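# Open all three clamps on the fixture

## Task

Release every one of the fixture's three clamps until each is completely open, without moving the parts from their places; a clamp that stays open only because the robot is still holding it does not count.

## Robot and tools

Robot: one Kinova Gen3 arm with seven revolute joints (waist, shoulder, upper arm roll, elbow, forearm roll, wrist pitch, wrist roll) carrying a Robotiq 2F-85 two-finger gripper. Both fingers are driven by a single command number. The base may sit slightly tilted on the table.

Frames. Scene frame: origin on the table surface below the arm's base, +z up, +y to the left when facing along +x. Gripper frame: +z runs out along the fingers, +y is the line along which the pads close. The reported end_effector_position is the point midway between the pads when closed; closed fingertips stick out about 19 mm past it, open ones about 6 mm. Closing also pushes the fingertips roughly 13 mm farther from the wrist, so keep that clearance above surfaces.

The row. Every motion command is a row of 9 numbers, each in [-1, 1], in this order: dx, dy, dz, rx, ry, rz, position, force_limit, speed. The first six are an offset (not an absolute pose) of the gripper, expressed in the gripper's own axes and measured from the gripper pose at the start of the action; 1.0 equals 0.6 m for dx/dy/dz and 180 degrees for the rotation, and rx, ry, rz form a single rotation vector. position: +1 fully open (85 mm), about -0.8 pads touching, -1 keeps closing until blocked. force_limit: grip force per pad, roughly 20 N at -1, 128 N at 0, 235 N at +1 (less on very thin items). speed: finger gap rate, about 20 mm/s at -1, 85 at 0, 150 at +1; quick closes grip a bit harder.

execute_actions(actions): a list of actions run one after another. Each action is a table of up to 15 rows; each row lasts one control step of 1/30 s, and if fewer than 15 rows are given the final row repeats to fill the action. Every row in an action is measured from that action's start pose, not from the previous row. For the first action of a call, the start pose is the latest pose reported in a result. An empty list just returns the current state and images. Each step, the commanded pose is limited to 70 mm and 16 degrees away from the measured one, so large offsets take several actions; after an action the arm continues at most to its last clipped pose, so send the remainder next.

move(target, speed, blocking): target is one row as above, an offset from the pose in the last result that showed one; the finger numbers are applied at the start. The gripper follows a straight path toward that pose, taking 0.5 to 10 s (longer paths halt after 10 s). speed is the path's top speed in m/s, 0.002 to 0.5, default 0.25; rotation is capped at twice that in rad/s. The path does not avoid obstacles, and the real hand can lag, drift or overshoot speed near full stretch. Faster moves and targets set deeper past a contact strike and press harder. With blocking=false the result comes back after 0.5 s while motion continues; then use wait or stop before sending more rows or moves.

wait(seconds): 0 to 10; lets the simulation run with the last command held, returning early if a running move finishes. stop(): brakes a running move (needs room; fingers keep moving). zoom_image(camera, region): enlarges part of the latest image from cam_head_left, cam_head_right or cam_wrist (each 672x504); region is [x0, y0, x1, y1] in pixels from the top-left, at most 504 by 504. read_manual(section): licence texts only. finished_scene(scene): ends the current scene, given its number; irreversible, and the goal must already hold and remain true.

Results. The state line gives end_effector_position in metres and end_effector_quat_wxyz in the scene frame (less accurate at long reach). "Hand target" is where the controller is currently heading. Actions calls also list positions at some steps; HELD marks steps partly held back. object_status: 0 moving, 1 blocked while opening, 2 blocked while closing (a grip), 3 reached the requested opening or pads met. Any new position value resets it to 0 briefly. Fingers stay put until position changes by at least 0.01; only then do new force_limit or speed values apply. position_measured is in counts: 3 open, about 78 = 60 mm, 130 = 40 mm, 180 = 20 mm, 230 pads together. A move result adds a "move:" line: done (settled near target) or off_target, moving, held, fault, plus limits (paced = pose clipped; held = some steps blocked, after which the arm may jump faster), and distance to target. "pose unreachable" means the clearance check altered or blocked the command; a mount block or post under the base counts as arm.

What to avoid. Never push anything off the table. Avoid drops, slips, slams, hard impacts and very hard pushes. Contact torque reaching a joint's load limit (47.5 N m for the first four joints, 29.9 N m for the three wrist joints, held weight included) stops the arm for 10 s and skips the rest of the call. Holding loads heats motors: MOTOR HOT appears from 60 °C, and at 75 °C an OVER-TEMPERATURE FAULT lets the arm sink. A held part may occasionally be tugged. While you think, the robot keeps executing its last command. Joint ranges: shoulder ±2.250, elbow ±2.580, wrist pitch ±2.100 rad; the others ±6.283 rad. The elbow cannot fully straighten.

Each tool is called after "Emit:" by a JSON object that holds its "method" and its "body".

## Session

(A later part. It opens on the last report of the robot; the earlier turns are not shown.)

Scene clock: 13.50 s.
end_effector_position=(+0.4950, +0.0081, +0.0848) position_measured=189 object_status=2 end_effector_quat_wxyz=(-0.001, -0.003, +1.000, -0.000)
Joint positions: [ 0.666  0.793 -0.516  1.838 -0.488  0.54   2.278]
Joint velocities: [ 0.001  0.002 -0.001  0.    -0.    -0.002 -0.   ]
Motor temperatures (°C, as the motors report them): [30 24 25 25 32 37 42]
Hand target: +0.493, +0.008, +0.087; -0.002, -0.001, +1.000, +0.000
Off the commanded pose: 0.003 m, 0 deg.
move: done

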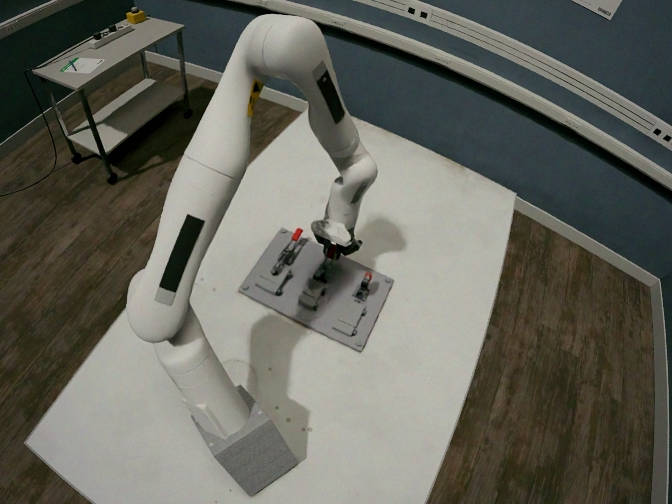

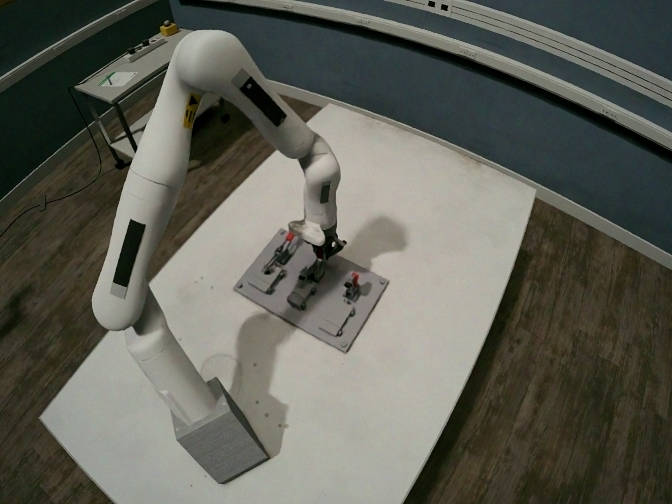

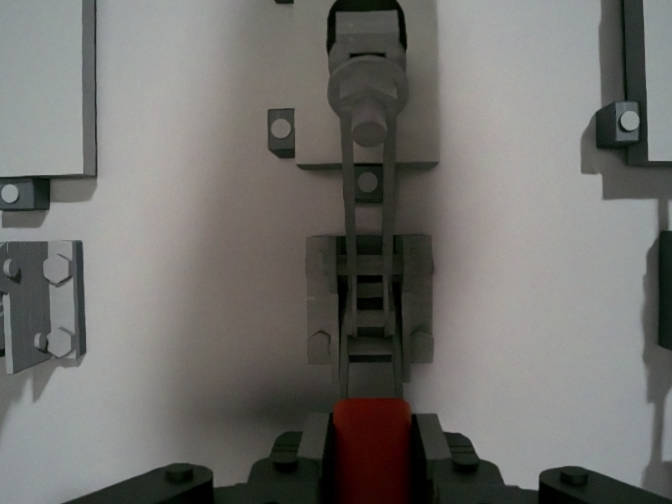

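Emit:
{"method": "execute_actions", "body": {"actions": [[[0,0,0,0,0,0,-0.2,0,1],[0,0,0,0,0,0,-0.2,0,1],[0,0,0,0,0,0,-0.2,0,1],[0,0,0,0,0,0,-0.2,0,1],[0,0,0,0,0,0,-0.2,0,1],[0,0,0,0,0,0,-0.2,0,1],[-0.008,0,-0.001,0,0,0,-0.2,0,1],[-0.016,0,-0.002,0,0,0,-0.2,0,1],[-0.024,0,-0.003,0,0,0,-0.2,0,1],[-0.032,0,-0.004,0,0,0,-0.2,0,1],[-0.04,0,-0.006,0,0,0,-0.2,0,1],[-0.048,0,-0.007,0,0,0,-0.2,0,1],[-0.056,0,-0.008,0,0,0,-0.2,0,1]],[[-0.004,0,0,0,0,0,-0.2,0,1],[-0.004,0,0,0,0,0,-0.2,0,1],[-0.004,0,0,0,0,0,-0.2,0,1],[-0.004,0,0,0,0,0,-1,0,1]]]}}

Scene clock: 15.17 s.
end_effector_position=(+0.5282, +0.0085, +0.0893) position_measured=232 object_status=0 end_effector_quat_wxyz=(+0.000, -0.003, +1.000, -0.000)
Joint positions: [ 0.619  0.802 -0.478  1.727 -0.467  0.62   2.222]
Joint velocities: [-0.001  0.    -0.    -0.     0.001 -0.001  0.001]
Motor temperatures (°C, as the motors report them): [30 24 25 25 32 37 42]
Hand target: +0.528, +0.008, +0.089; +0.000, -0.003, +1.000, -0.000
Off the commanded pose: 0.000 m, 0 deg.
Step readings (end_effector_position; steps 1 to 15: 1st action; 16 to 30: 2nd action):
0: (+0.4950, +0.0081, +0.0848)
1: (+0.4952, +0.0082, +0.0841)
2: (+0.4962, +0.0081, +0.0834)
4: (+0.4954, +0.0084, +0.0841)
8: (+0.4965, +0.0086, +0.0843)
15: (+0.5258, +0.0085, +0.0892)
16: (+0.5280, +0.0080, +0.0899)
17: (+0.5290, +0.0075, +0.0903)
19: (+0.5284, +0.0076, +0.0900)
23: (+0.5283, +0.0083, +0.0894)
30: end_effector_position above

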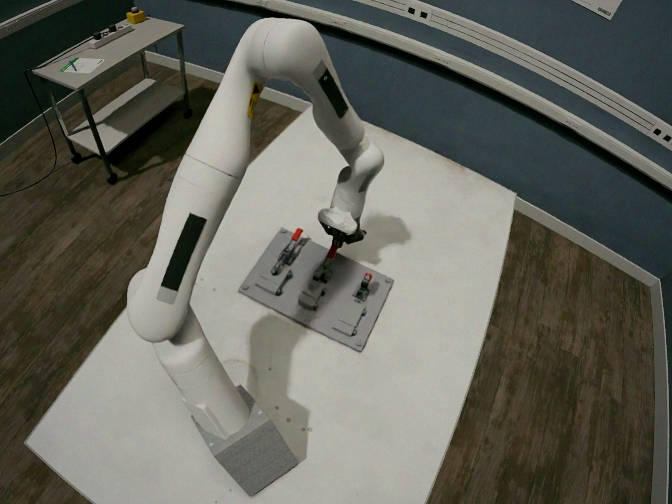

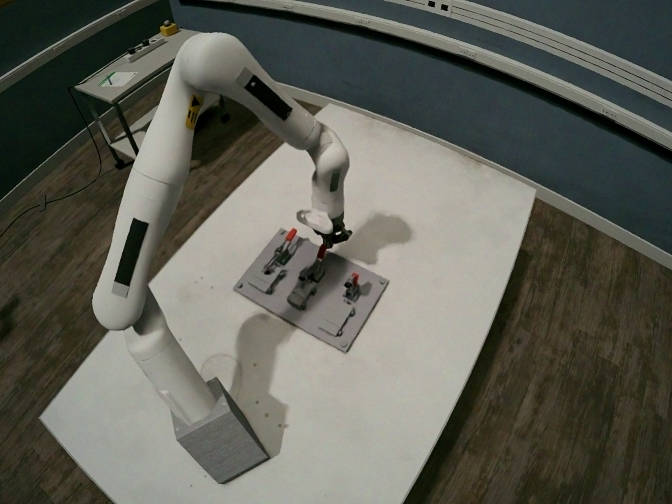

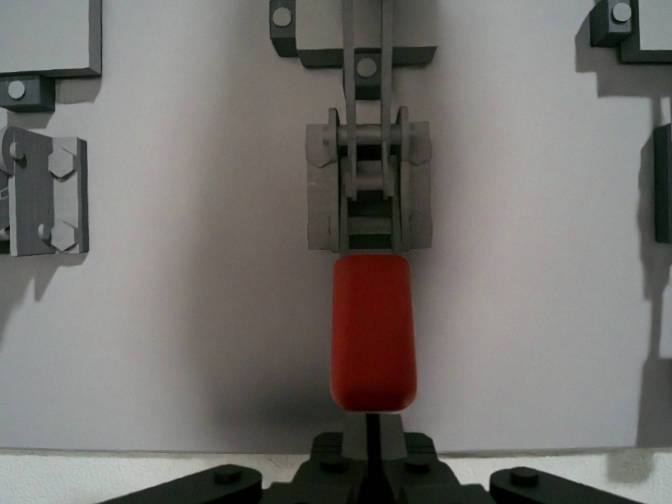

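Emit:
{"method": "zoom_image", "body": {"camera": "cam_head_left", "region": [220, 200, 420, 350]}}

Region (220, 200, 420, 350) of cam_head_left's 672x504 image, scaled by 2.520, with more detail than that image has; it fills the top 378 rows of this view, and the rest is white.

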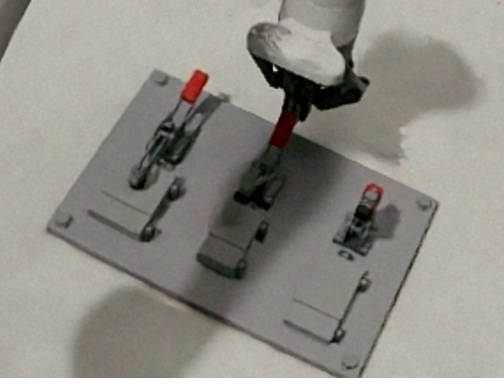

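Emit:
{"method": "move", "body": {"target": [0.087,0,-0.013,0,0,0,-1,0,1], "speed": 0.05}}

Emit:
{"method": "move", "body": {"target": [-0.05,0.183,-0.02,0,0,0,0.2,0,-0.3], "speed": 0.2}}

Scene clock: 16.87 s.
end_effector_position=(+0.4852, +0.0078, +0.0989) position_measured=232 object_status=3 end_effector_quat_wxyz=(+0.009, -0.005, +1.000, -0.003)
Joint positions: [ 0.714  0.759 -0.541  1.889 -0.502  0.519  2.31 ]
Joint velocities: [ 0.003 -0.005  0.001  0.002 -0.004  0.002  0.003]
Motor temperatures (°C, as the motors report them): [30 24 25 25 32 37 42]
Hand target: +0.476, +0.008, +0.097; +0.000, -0.003, +1.000, -0.000
Off the commanded pose: 0.009 m, 1 deg.
move: off_target

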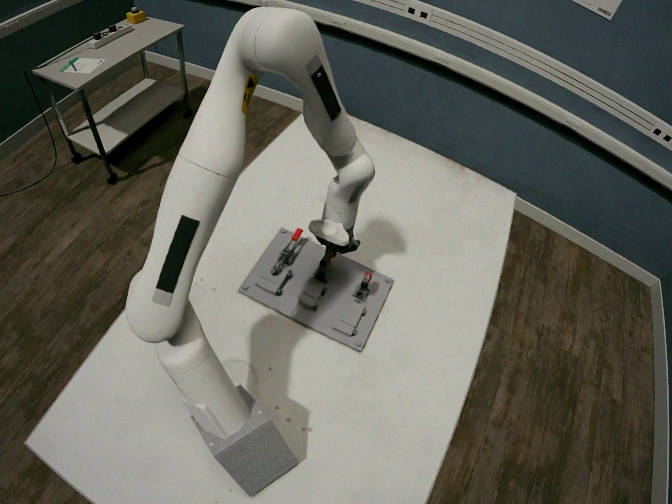

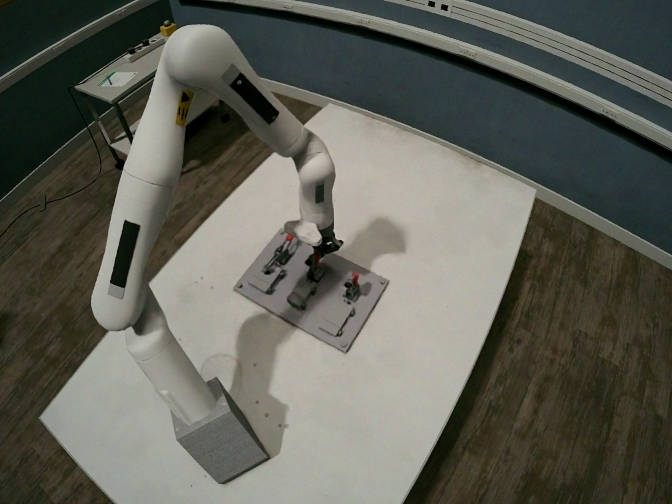

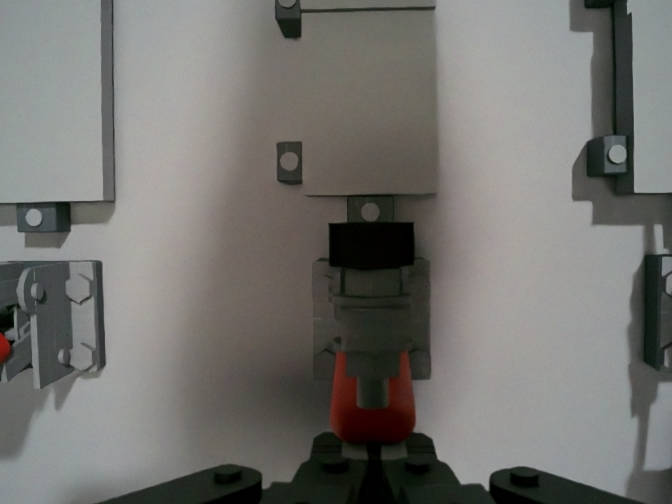

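Scene clock: 17.97 s.
end_effector_position=(+0.5136, +0.1178, +0.1108) position_measured=104 object_status=0 end_effector_quat_wxyz=(+0.009, -0.005, +1.000, -0.003)
Joint positions: [ 0.512  0.588 -0.529  1.863 -0.53   0.573  2.073]
Joint velocities: [-0.001 -0.001 -0.001 -0.     0.002 -0.    -0.001]
Motor temperatures (°C, as the motors report them): [30 24 25 25 32 37 42]
Hand target: +0.514, +0.118, +0.111; +0.009, -0.005, +1.000, -0.003
Off the commanded pose: 0.000 m, 0 deg.
move: done

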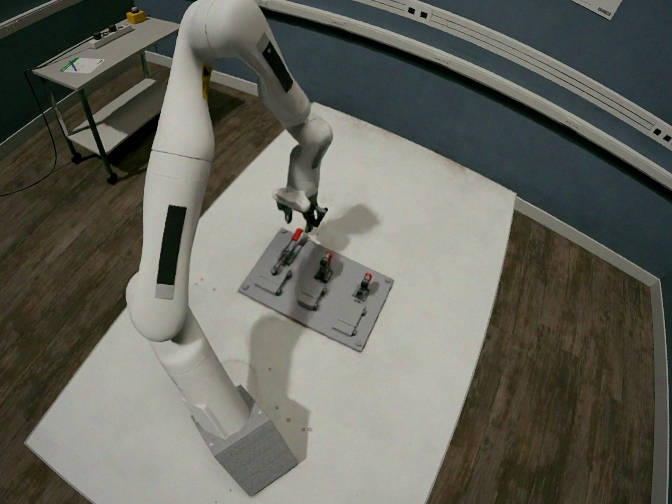

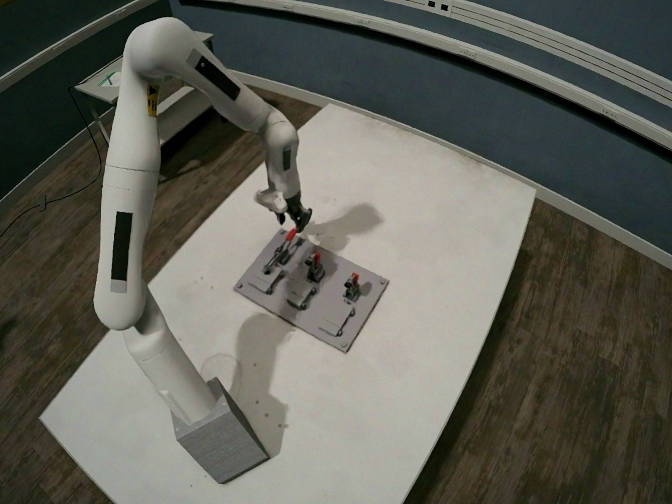

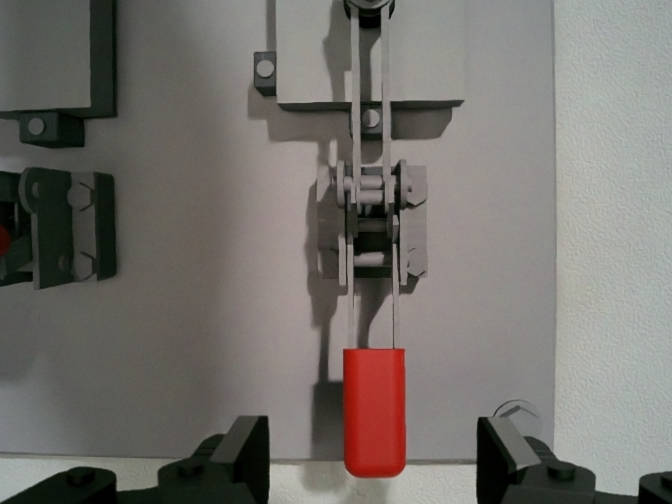

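Emit:
{"method": "move", "body": {"target": [-0.010,0.001,0.096,-0.002,0.006,0.003,0.2,0,0], "speed": 0.12}}

Emit:
{"method": "execute_actions", "body": {"actions": [[[0,0,0,0,0,0,-1,-0.5,0.3]]]}}

Emit:
{"method": "move", "body": {"target": [0.01,0,-0.034,0,0,0,-1,-0.5,0.3], "speed": 0.035}}

Emit:
{"method": "move", "body": {"target": [0.032,0,-0.028,0,0,0,-1,-0.5,0.3], "speed": 0.035}}

Scene clock: 18.90 s.
end_effector_position=(+0.5211, +0.1179, +0.0540) position_measured=104 object_status=3 end_effector_quat_wxyz=(+0.000, -0.000, +1.000, -0.000)
Joint positions: [ 0.419  0.709 -0.513  1.825 -0.523  0.481  2.052]
Joint velocities: [-0.007  0.009 -0.002 -0.001  0.001  0.    -0.   ]
Motor temperatures (°C, as the motors report them): [30 24 25 25 32 37 42]
Hand target: +0.521, +0.118, +0.053; -0.000, -0.000, +1.000, +0.000
Off the commanded pose: 0.001 m, 0 deg.
move: done

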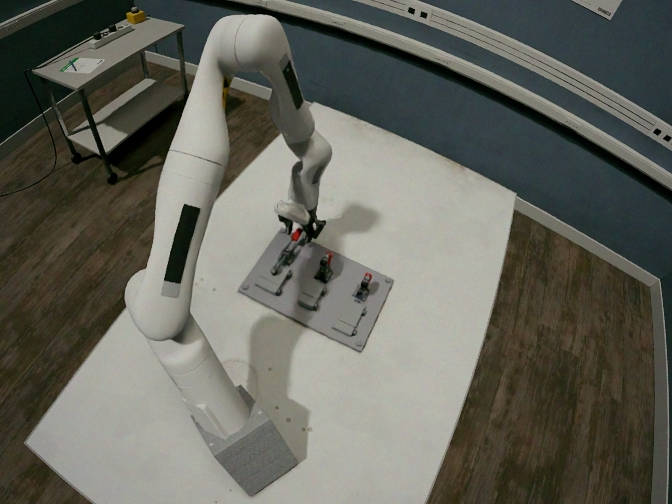

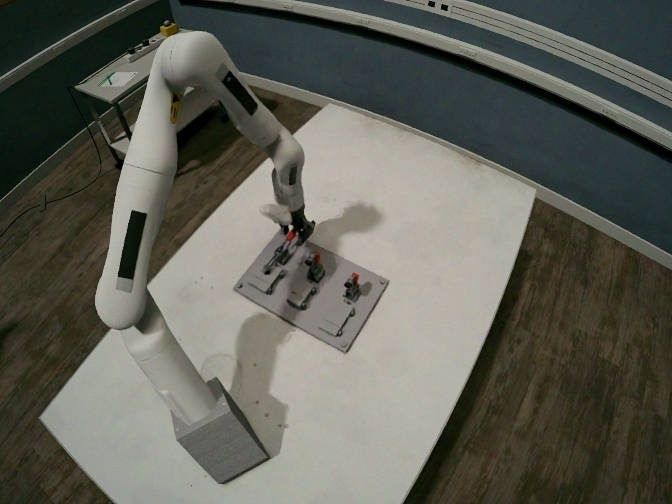

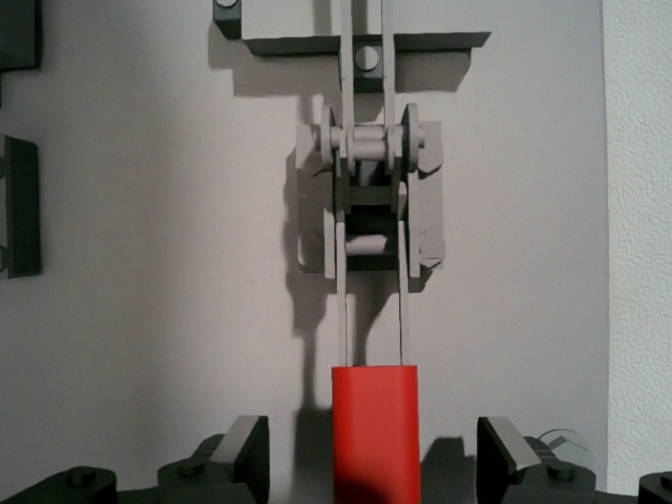

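Scene clock: 19.40 s.
end_effector_position=(+0.5211, +0.1185, +0.0539) position_measured=189 object_status=0 end_effector_quat_wxyz=(+0.000, -0.001, +1.000, +0.000)
Joint positions: [ 0.419  0.709 -0.513  1.825 -0.523  0.481  2.052]
Joint velocities: [-0.    -0.     0.    -0.     0.    -0.     0.001]
Motor temperatures (°C, as the motors report them): [30 24 25 25 32 37 42]
Hand target: +0.521, +0.118, +0.054; +0.000, -0.000, +1.000, -0.000
Off the commanded pose: 0.001 m, 0 deg.
Step readings (end_effector_position):
0: (+0.5211, +0.1179, +0.0540)
1: (+0.5211, +0.1180, +0.0541)
2: (+0.5212, +0.1179, +0.0542)
4: (+0.5212, +0.1179, +0.0541)
8: (+0.5211, +0.1179, +0.0540)
15: end_effector_position above

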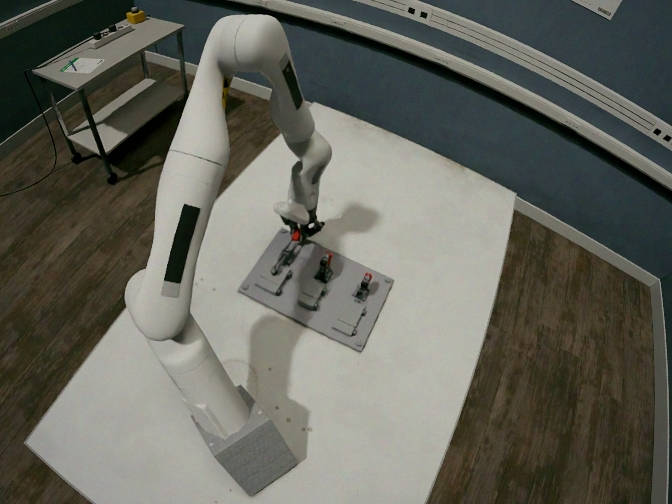

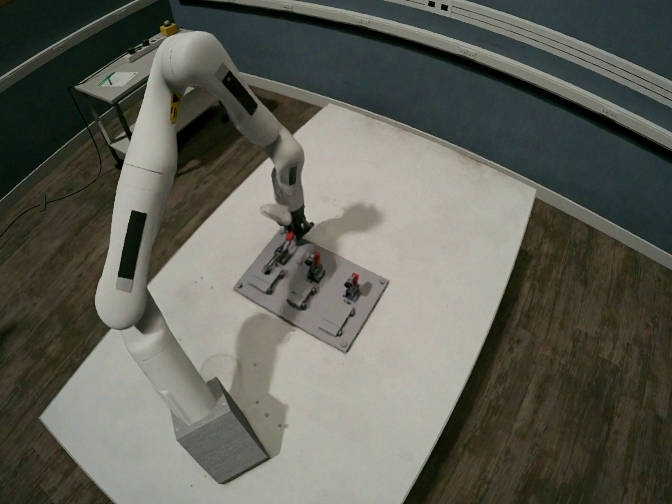

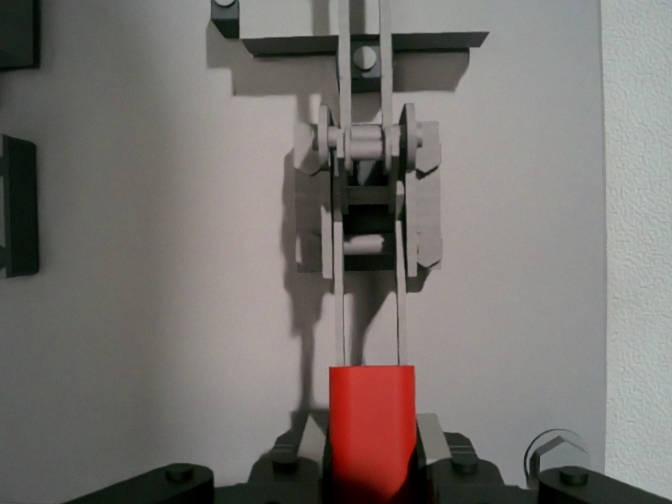

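Scene clock: 20.23 s.
end_effector_position=(+0.5100, +0.1184, +0.0703) position_measured=189 object_status=2 end_effector_quat_wxyz=(-0.006, -0.000, +1.000, +0.001)
Joint positions: [ 0.45   0.673 -0.521  1.851 -0.523  0.514  2.058]
Joint velocities: [ 0.003 -0.001 -0.001  0.002  0.001  0.002 -0.001]
Motor temperatures (°C, as the motors report them): [30 24 25 25 32 37 42]
Hand target: +0.515, +0.118, +0.074; +0.000, -0.001, +1.000, +0.000
Off the commanded pose: 0.007 m, 1 deg.
move: off_target

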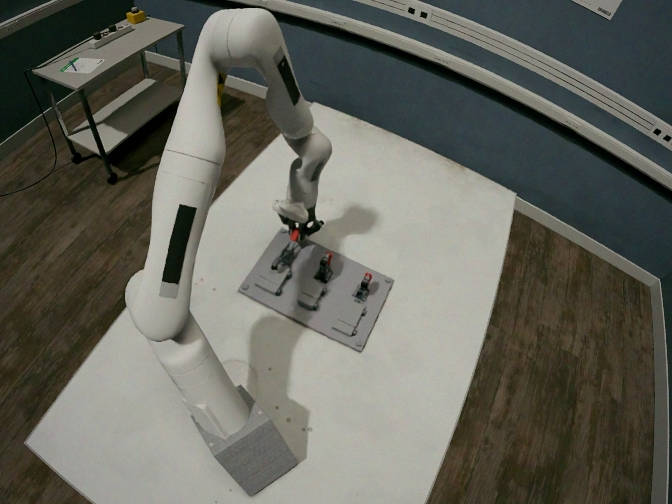

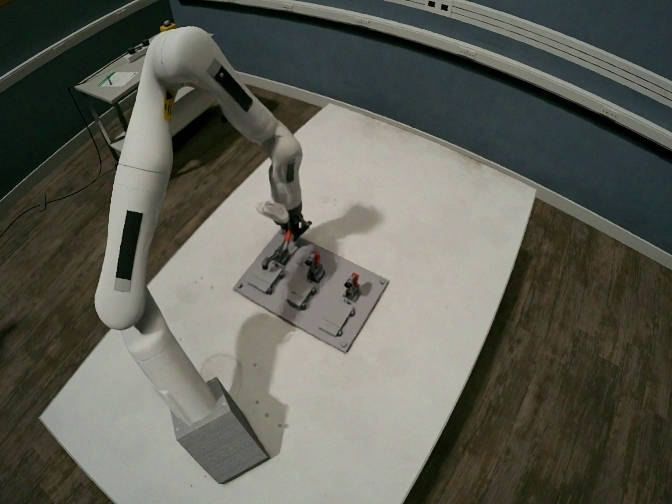

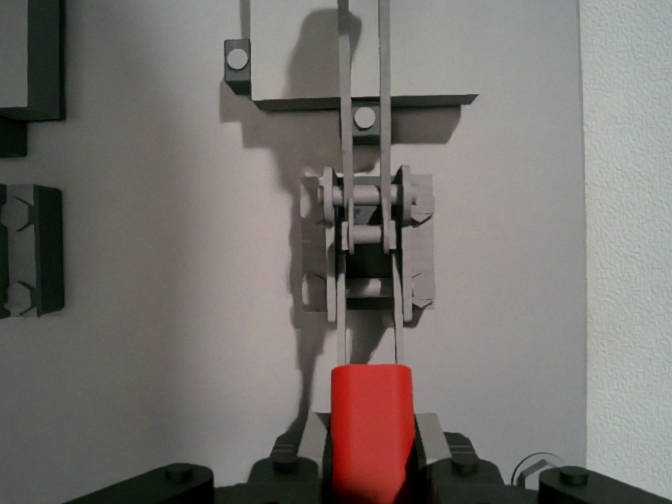

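Scene clock: 21.20 s.
end_effector_position=(+0.4892, +0.1179, +0.0833) position_measured=189 object_status=2 end_effector_quat_wxyz=(-0.008, -0.000, +1.000, +0.002)
Joint positions: [ 0.498  0.635 -0.549  1.915 -0.538  0.508  2.086]
Joint velocities: [ 0.002  0.    -0.002  0.001  0.001 -0.    -0.003]
Motor temperatures (°C, as the motors report them): [30 24 25 25 32 37 42]
Hand target: +0.491, +0.118, +0.087; -0.006, -0.000, +1.000, +0.001
Off the commanded pose: 0.004 m, 0 deg.
move: off_target

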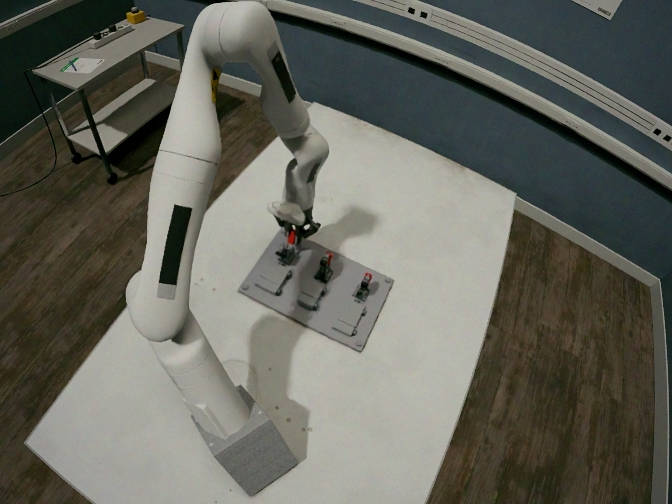

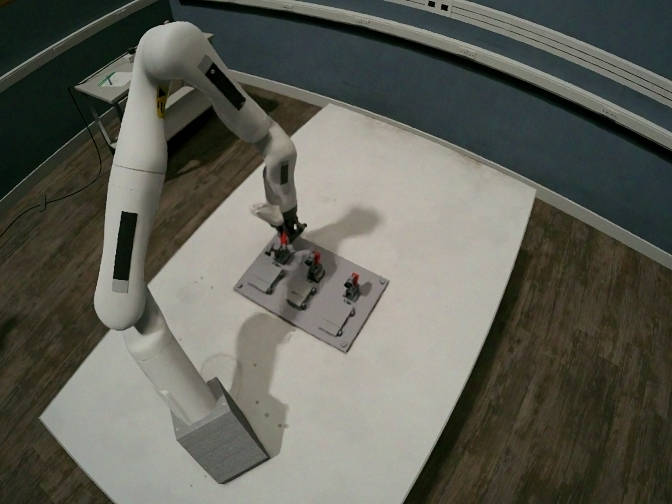

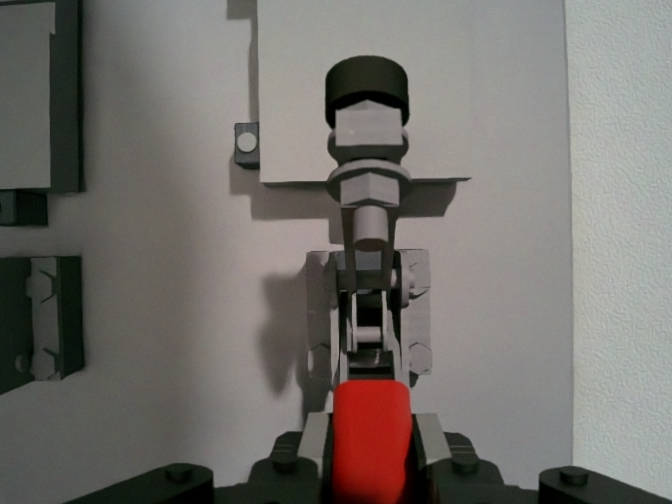

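Emit:
{"method": "execute_actions", "body": {"actions": [[[0,0,0,0,0,0,-0.2,0,1],[0,0,0,0,0,0,-0.2,0,1],[0,0,0,0,0,0,-0.2,0,1],[0,0,0,0,0,0,-0.2,0,1],[0,0,0,0,0,0,-0.2,0,1],[0,0,0,0,0,0,-0.2,0,1],[-0.009,0,-0.001,0,0,0,-0.2,0,1],[-0.018,0,-0.002,0,-0.001,0,-0.2,0,1],[-0.027,0,-0.003,0,-0.002,0,-0.2,0,1],[-0.036,0,-0.004,0,-0.003,0,-0.2,0,1],[-0.045,0,-0.006,0,-0.004,0,-0.2,0,1],[-0.054,0,-0.007,0,-0.005,0,-0.2,0,1],[-0.063,0,-0.008,0,-0.005,0,-0.2,0,1]],[[-0.005,0,0,0,0,0,-0.2,0,1],[-0.005,0,0,0,0,0,-0.2,0,1],[-0.005,0,0,0,0,0,-0.2,0,1],[-0.005,0,0,0,0,0,-1,0,1]]]}}

Scene clock: 22.40 s.
end_effector_position=(+0.5268, +0.1181, +0.0872) position_measured=232 object_status=0 end_effector_quat_wxyz=(-0.000, -0.001, +1.000, +0.002)
Joint positions: [ 0.46   0.653 -0.508  1.802 -0.509  0.576  2.039]
Joint velocities: [-0.001  0.    -0.    -0.     0.001 -0.001 -0.   ]
Motor temperatures (°C, as the motors report them): [30 24 25 25 32 37 42]
Hand target: +0.527, +0.118, +0.087; -0.000, -0.001, +1.000, +0.002
Off the commanded pose: 0.000 m, 0 deg.
Step readings (end_effector_position; steps 1 to 15: 1st action; 16 to 30: 2nd action):
0: (+0.4892, +0.1179, +0.0833)
1: (+0.4889, +0.1179, +0.0827)
2: (+0.4888, +0.1178, +0.0816)
4: (+0.4884, +0.1180, +0.0821)
8: (+0.4903, +0.1183, +0.0826)
15: (+0.5238, +0.1181, +0.0872)
16: (+0.5262, +0.1176, +0.0877)
17: (+0.5272, +0.1172, +0.0881)
19: (+0.5271, +0.1173, +0.0879)
23: (+0.5269, +0.1179, +0.0874)
30: end_effector_position above

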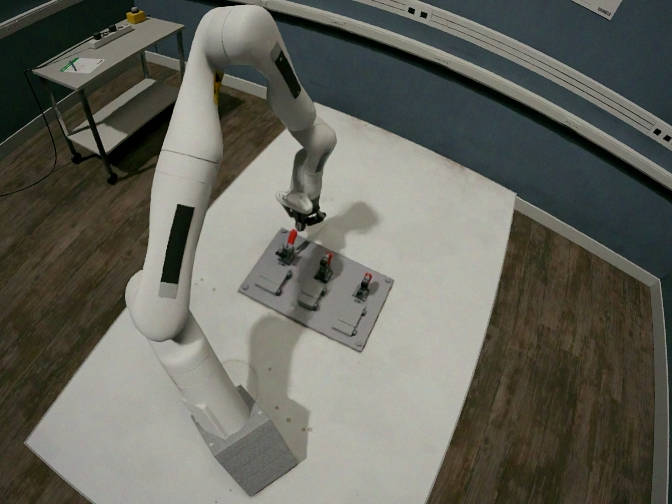

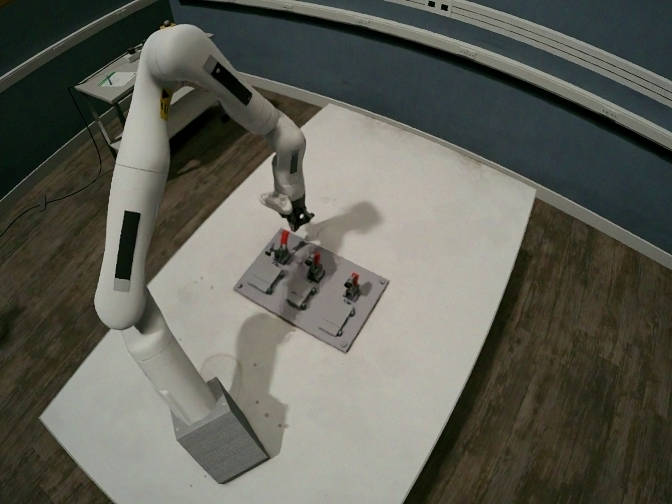

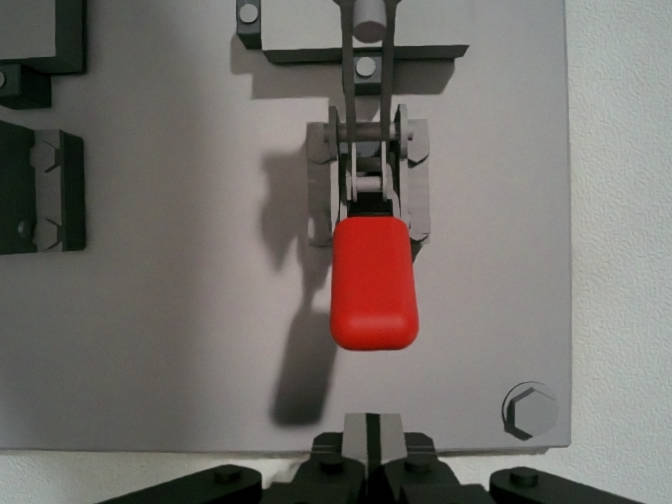

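Emit:
{"method": "move", "body": {"target": [0.087,0,-0.016,0,0,0,-1,0,1], "speed": 0.05}}

Emit:
{"method": "move", "body": {"target": [-0.06,0,-0.02,0,0,0,-1,0,1], "speed": 0.15}}

Emit:
{"method": "zoom_image", "body": {"camera": "cam_head_left", "region": [220, 200, 420, 350]}}

Scene clock: 23.83 s.
end_effector_position=(+0.4826, +0.1172, +0.0986) position_measured=232 object_status=3 end_effector_quat_wxyz=(+0.008, -0.001, +1.000, -0.000)
Joint positions: [ 0.555  0.595 -0.588  1.969 -0.568  0.478  2.124]
Joint velocities: [ 0.004 -0.004 -0.     0.002 -0.004  0.002  0.004]
Motor temperatures (°C, as the motors report them): [30 24 25 25 32 37 42]
Hand target: +0.475, +0.118, +0.097; -0.000, -0.001, +1.000, +0.002
Off the commanded pose: 0.008 m, 1 deg.
move: off_target

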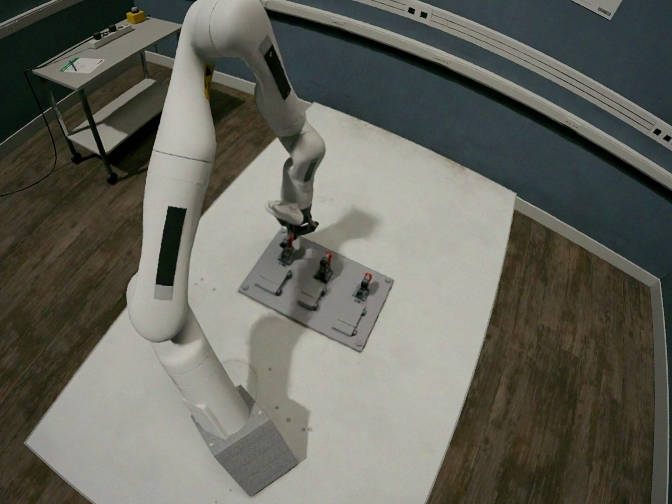

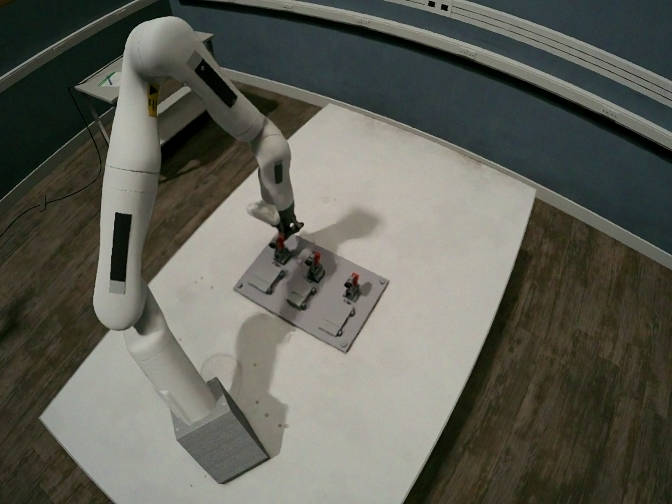

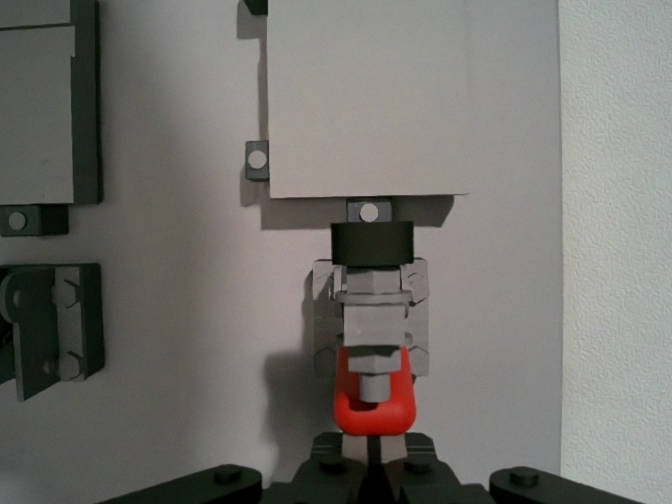

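Scene clock: 24.57 s.
end_effector_position=(+0.5185, +0.1173, +0.1114) position_measured=232 object_status=3 end_effector_quat_wxyz=(+0.008, -0.001, +1.000, +0.000)
Joint positions: [ 0.514  0.597 -0.529  1.843 -0.523  0.589  2.061]
Joint velocities: [-0.004  0.001 -0.003 -0.001  0.002 -0.    -0.002]
Motor temperatures (°C, as the motors report them): [30 24 25 25 32 37 42]
Hand target: +0.518, +0.117, +0.111; +0.008, -0.001, +1.000, +0.000
Off the commanded pose: 0.000 m, 0 deg.
move: done

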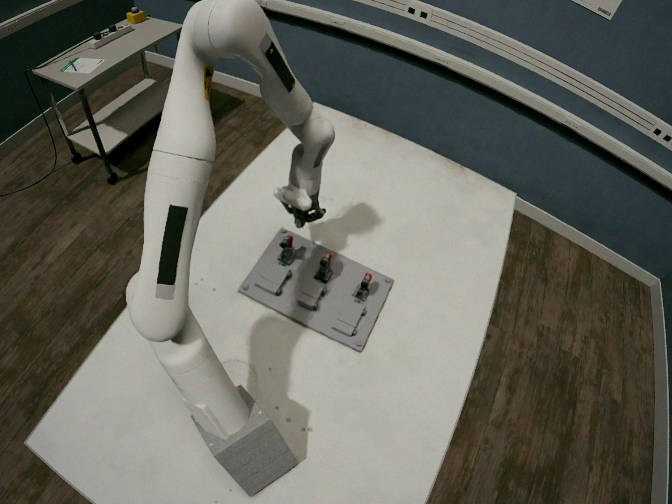

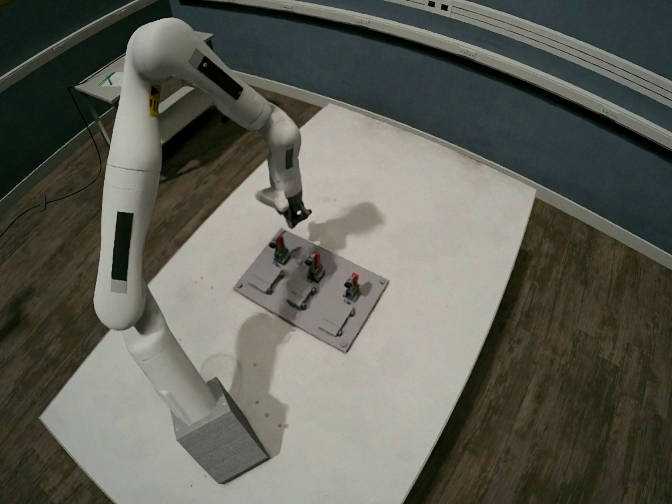

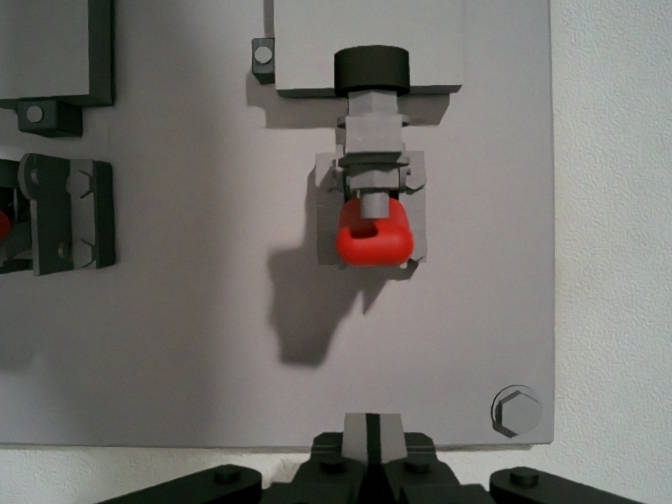

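Region (220, 200, 420, 350) of cam_head_left's 672x504 image, scaled by 2.520, with more detail than that image has; it fills the top 378 rows of this view, and the rest is white.

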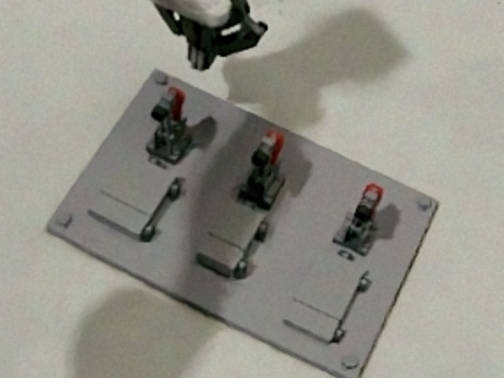

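Emit:
{"method": "finished_scene", "body": {"scene": 2}}

The scene is finished: the task was done.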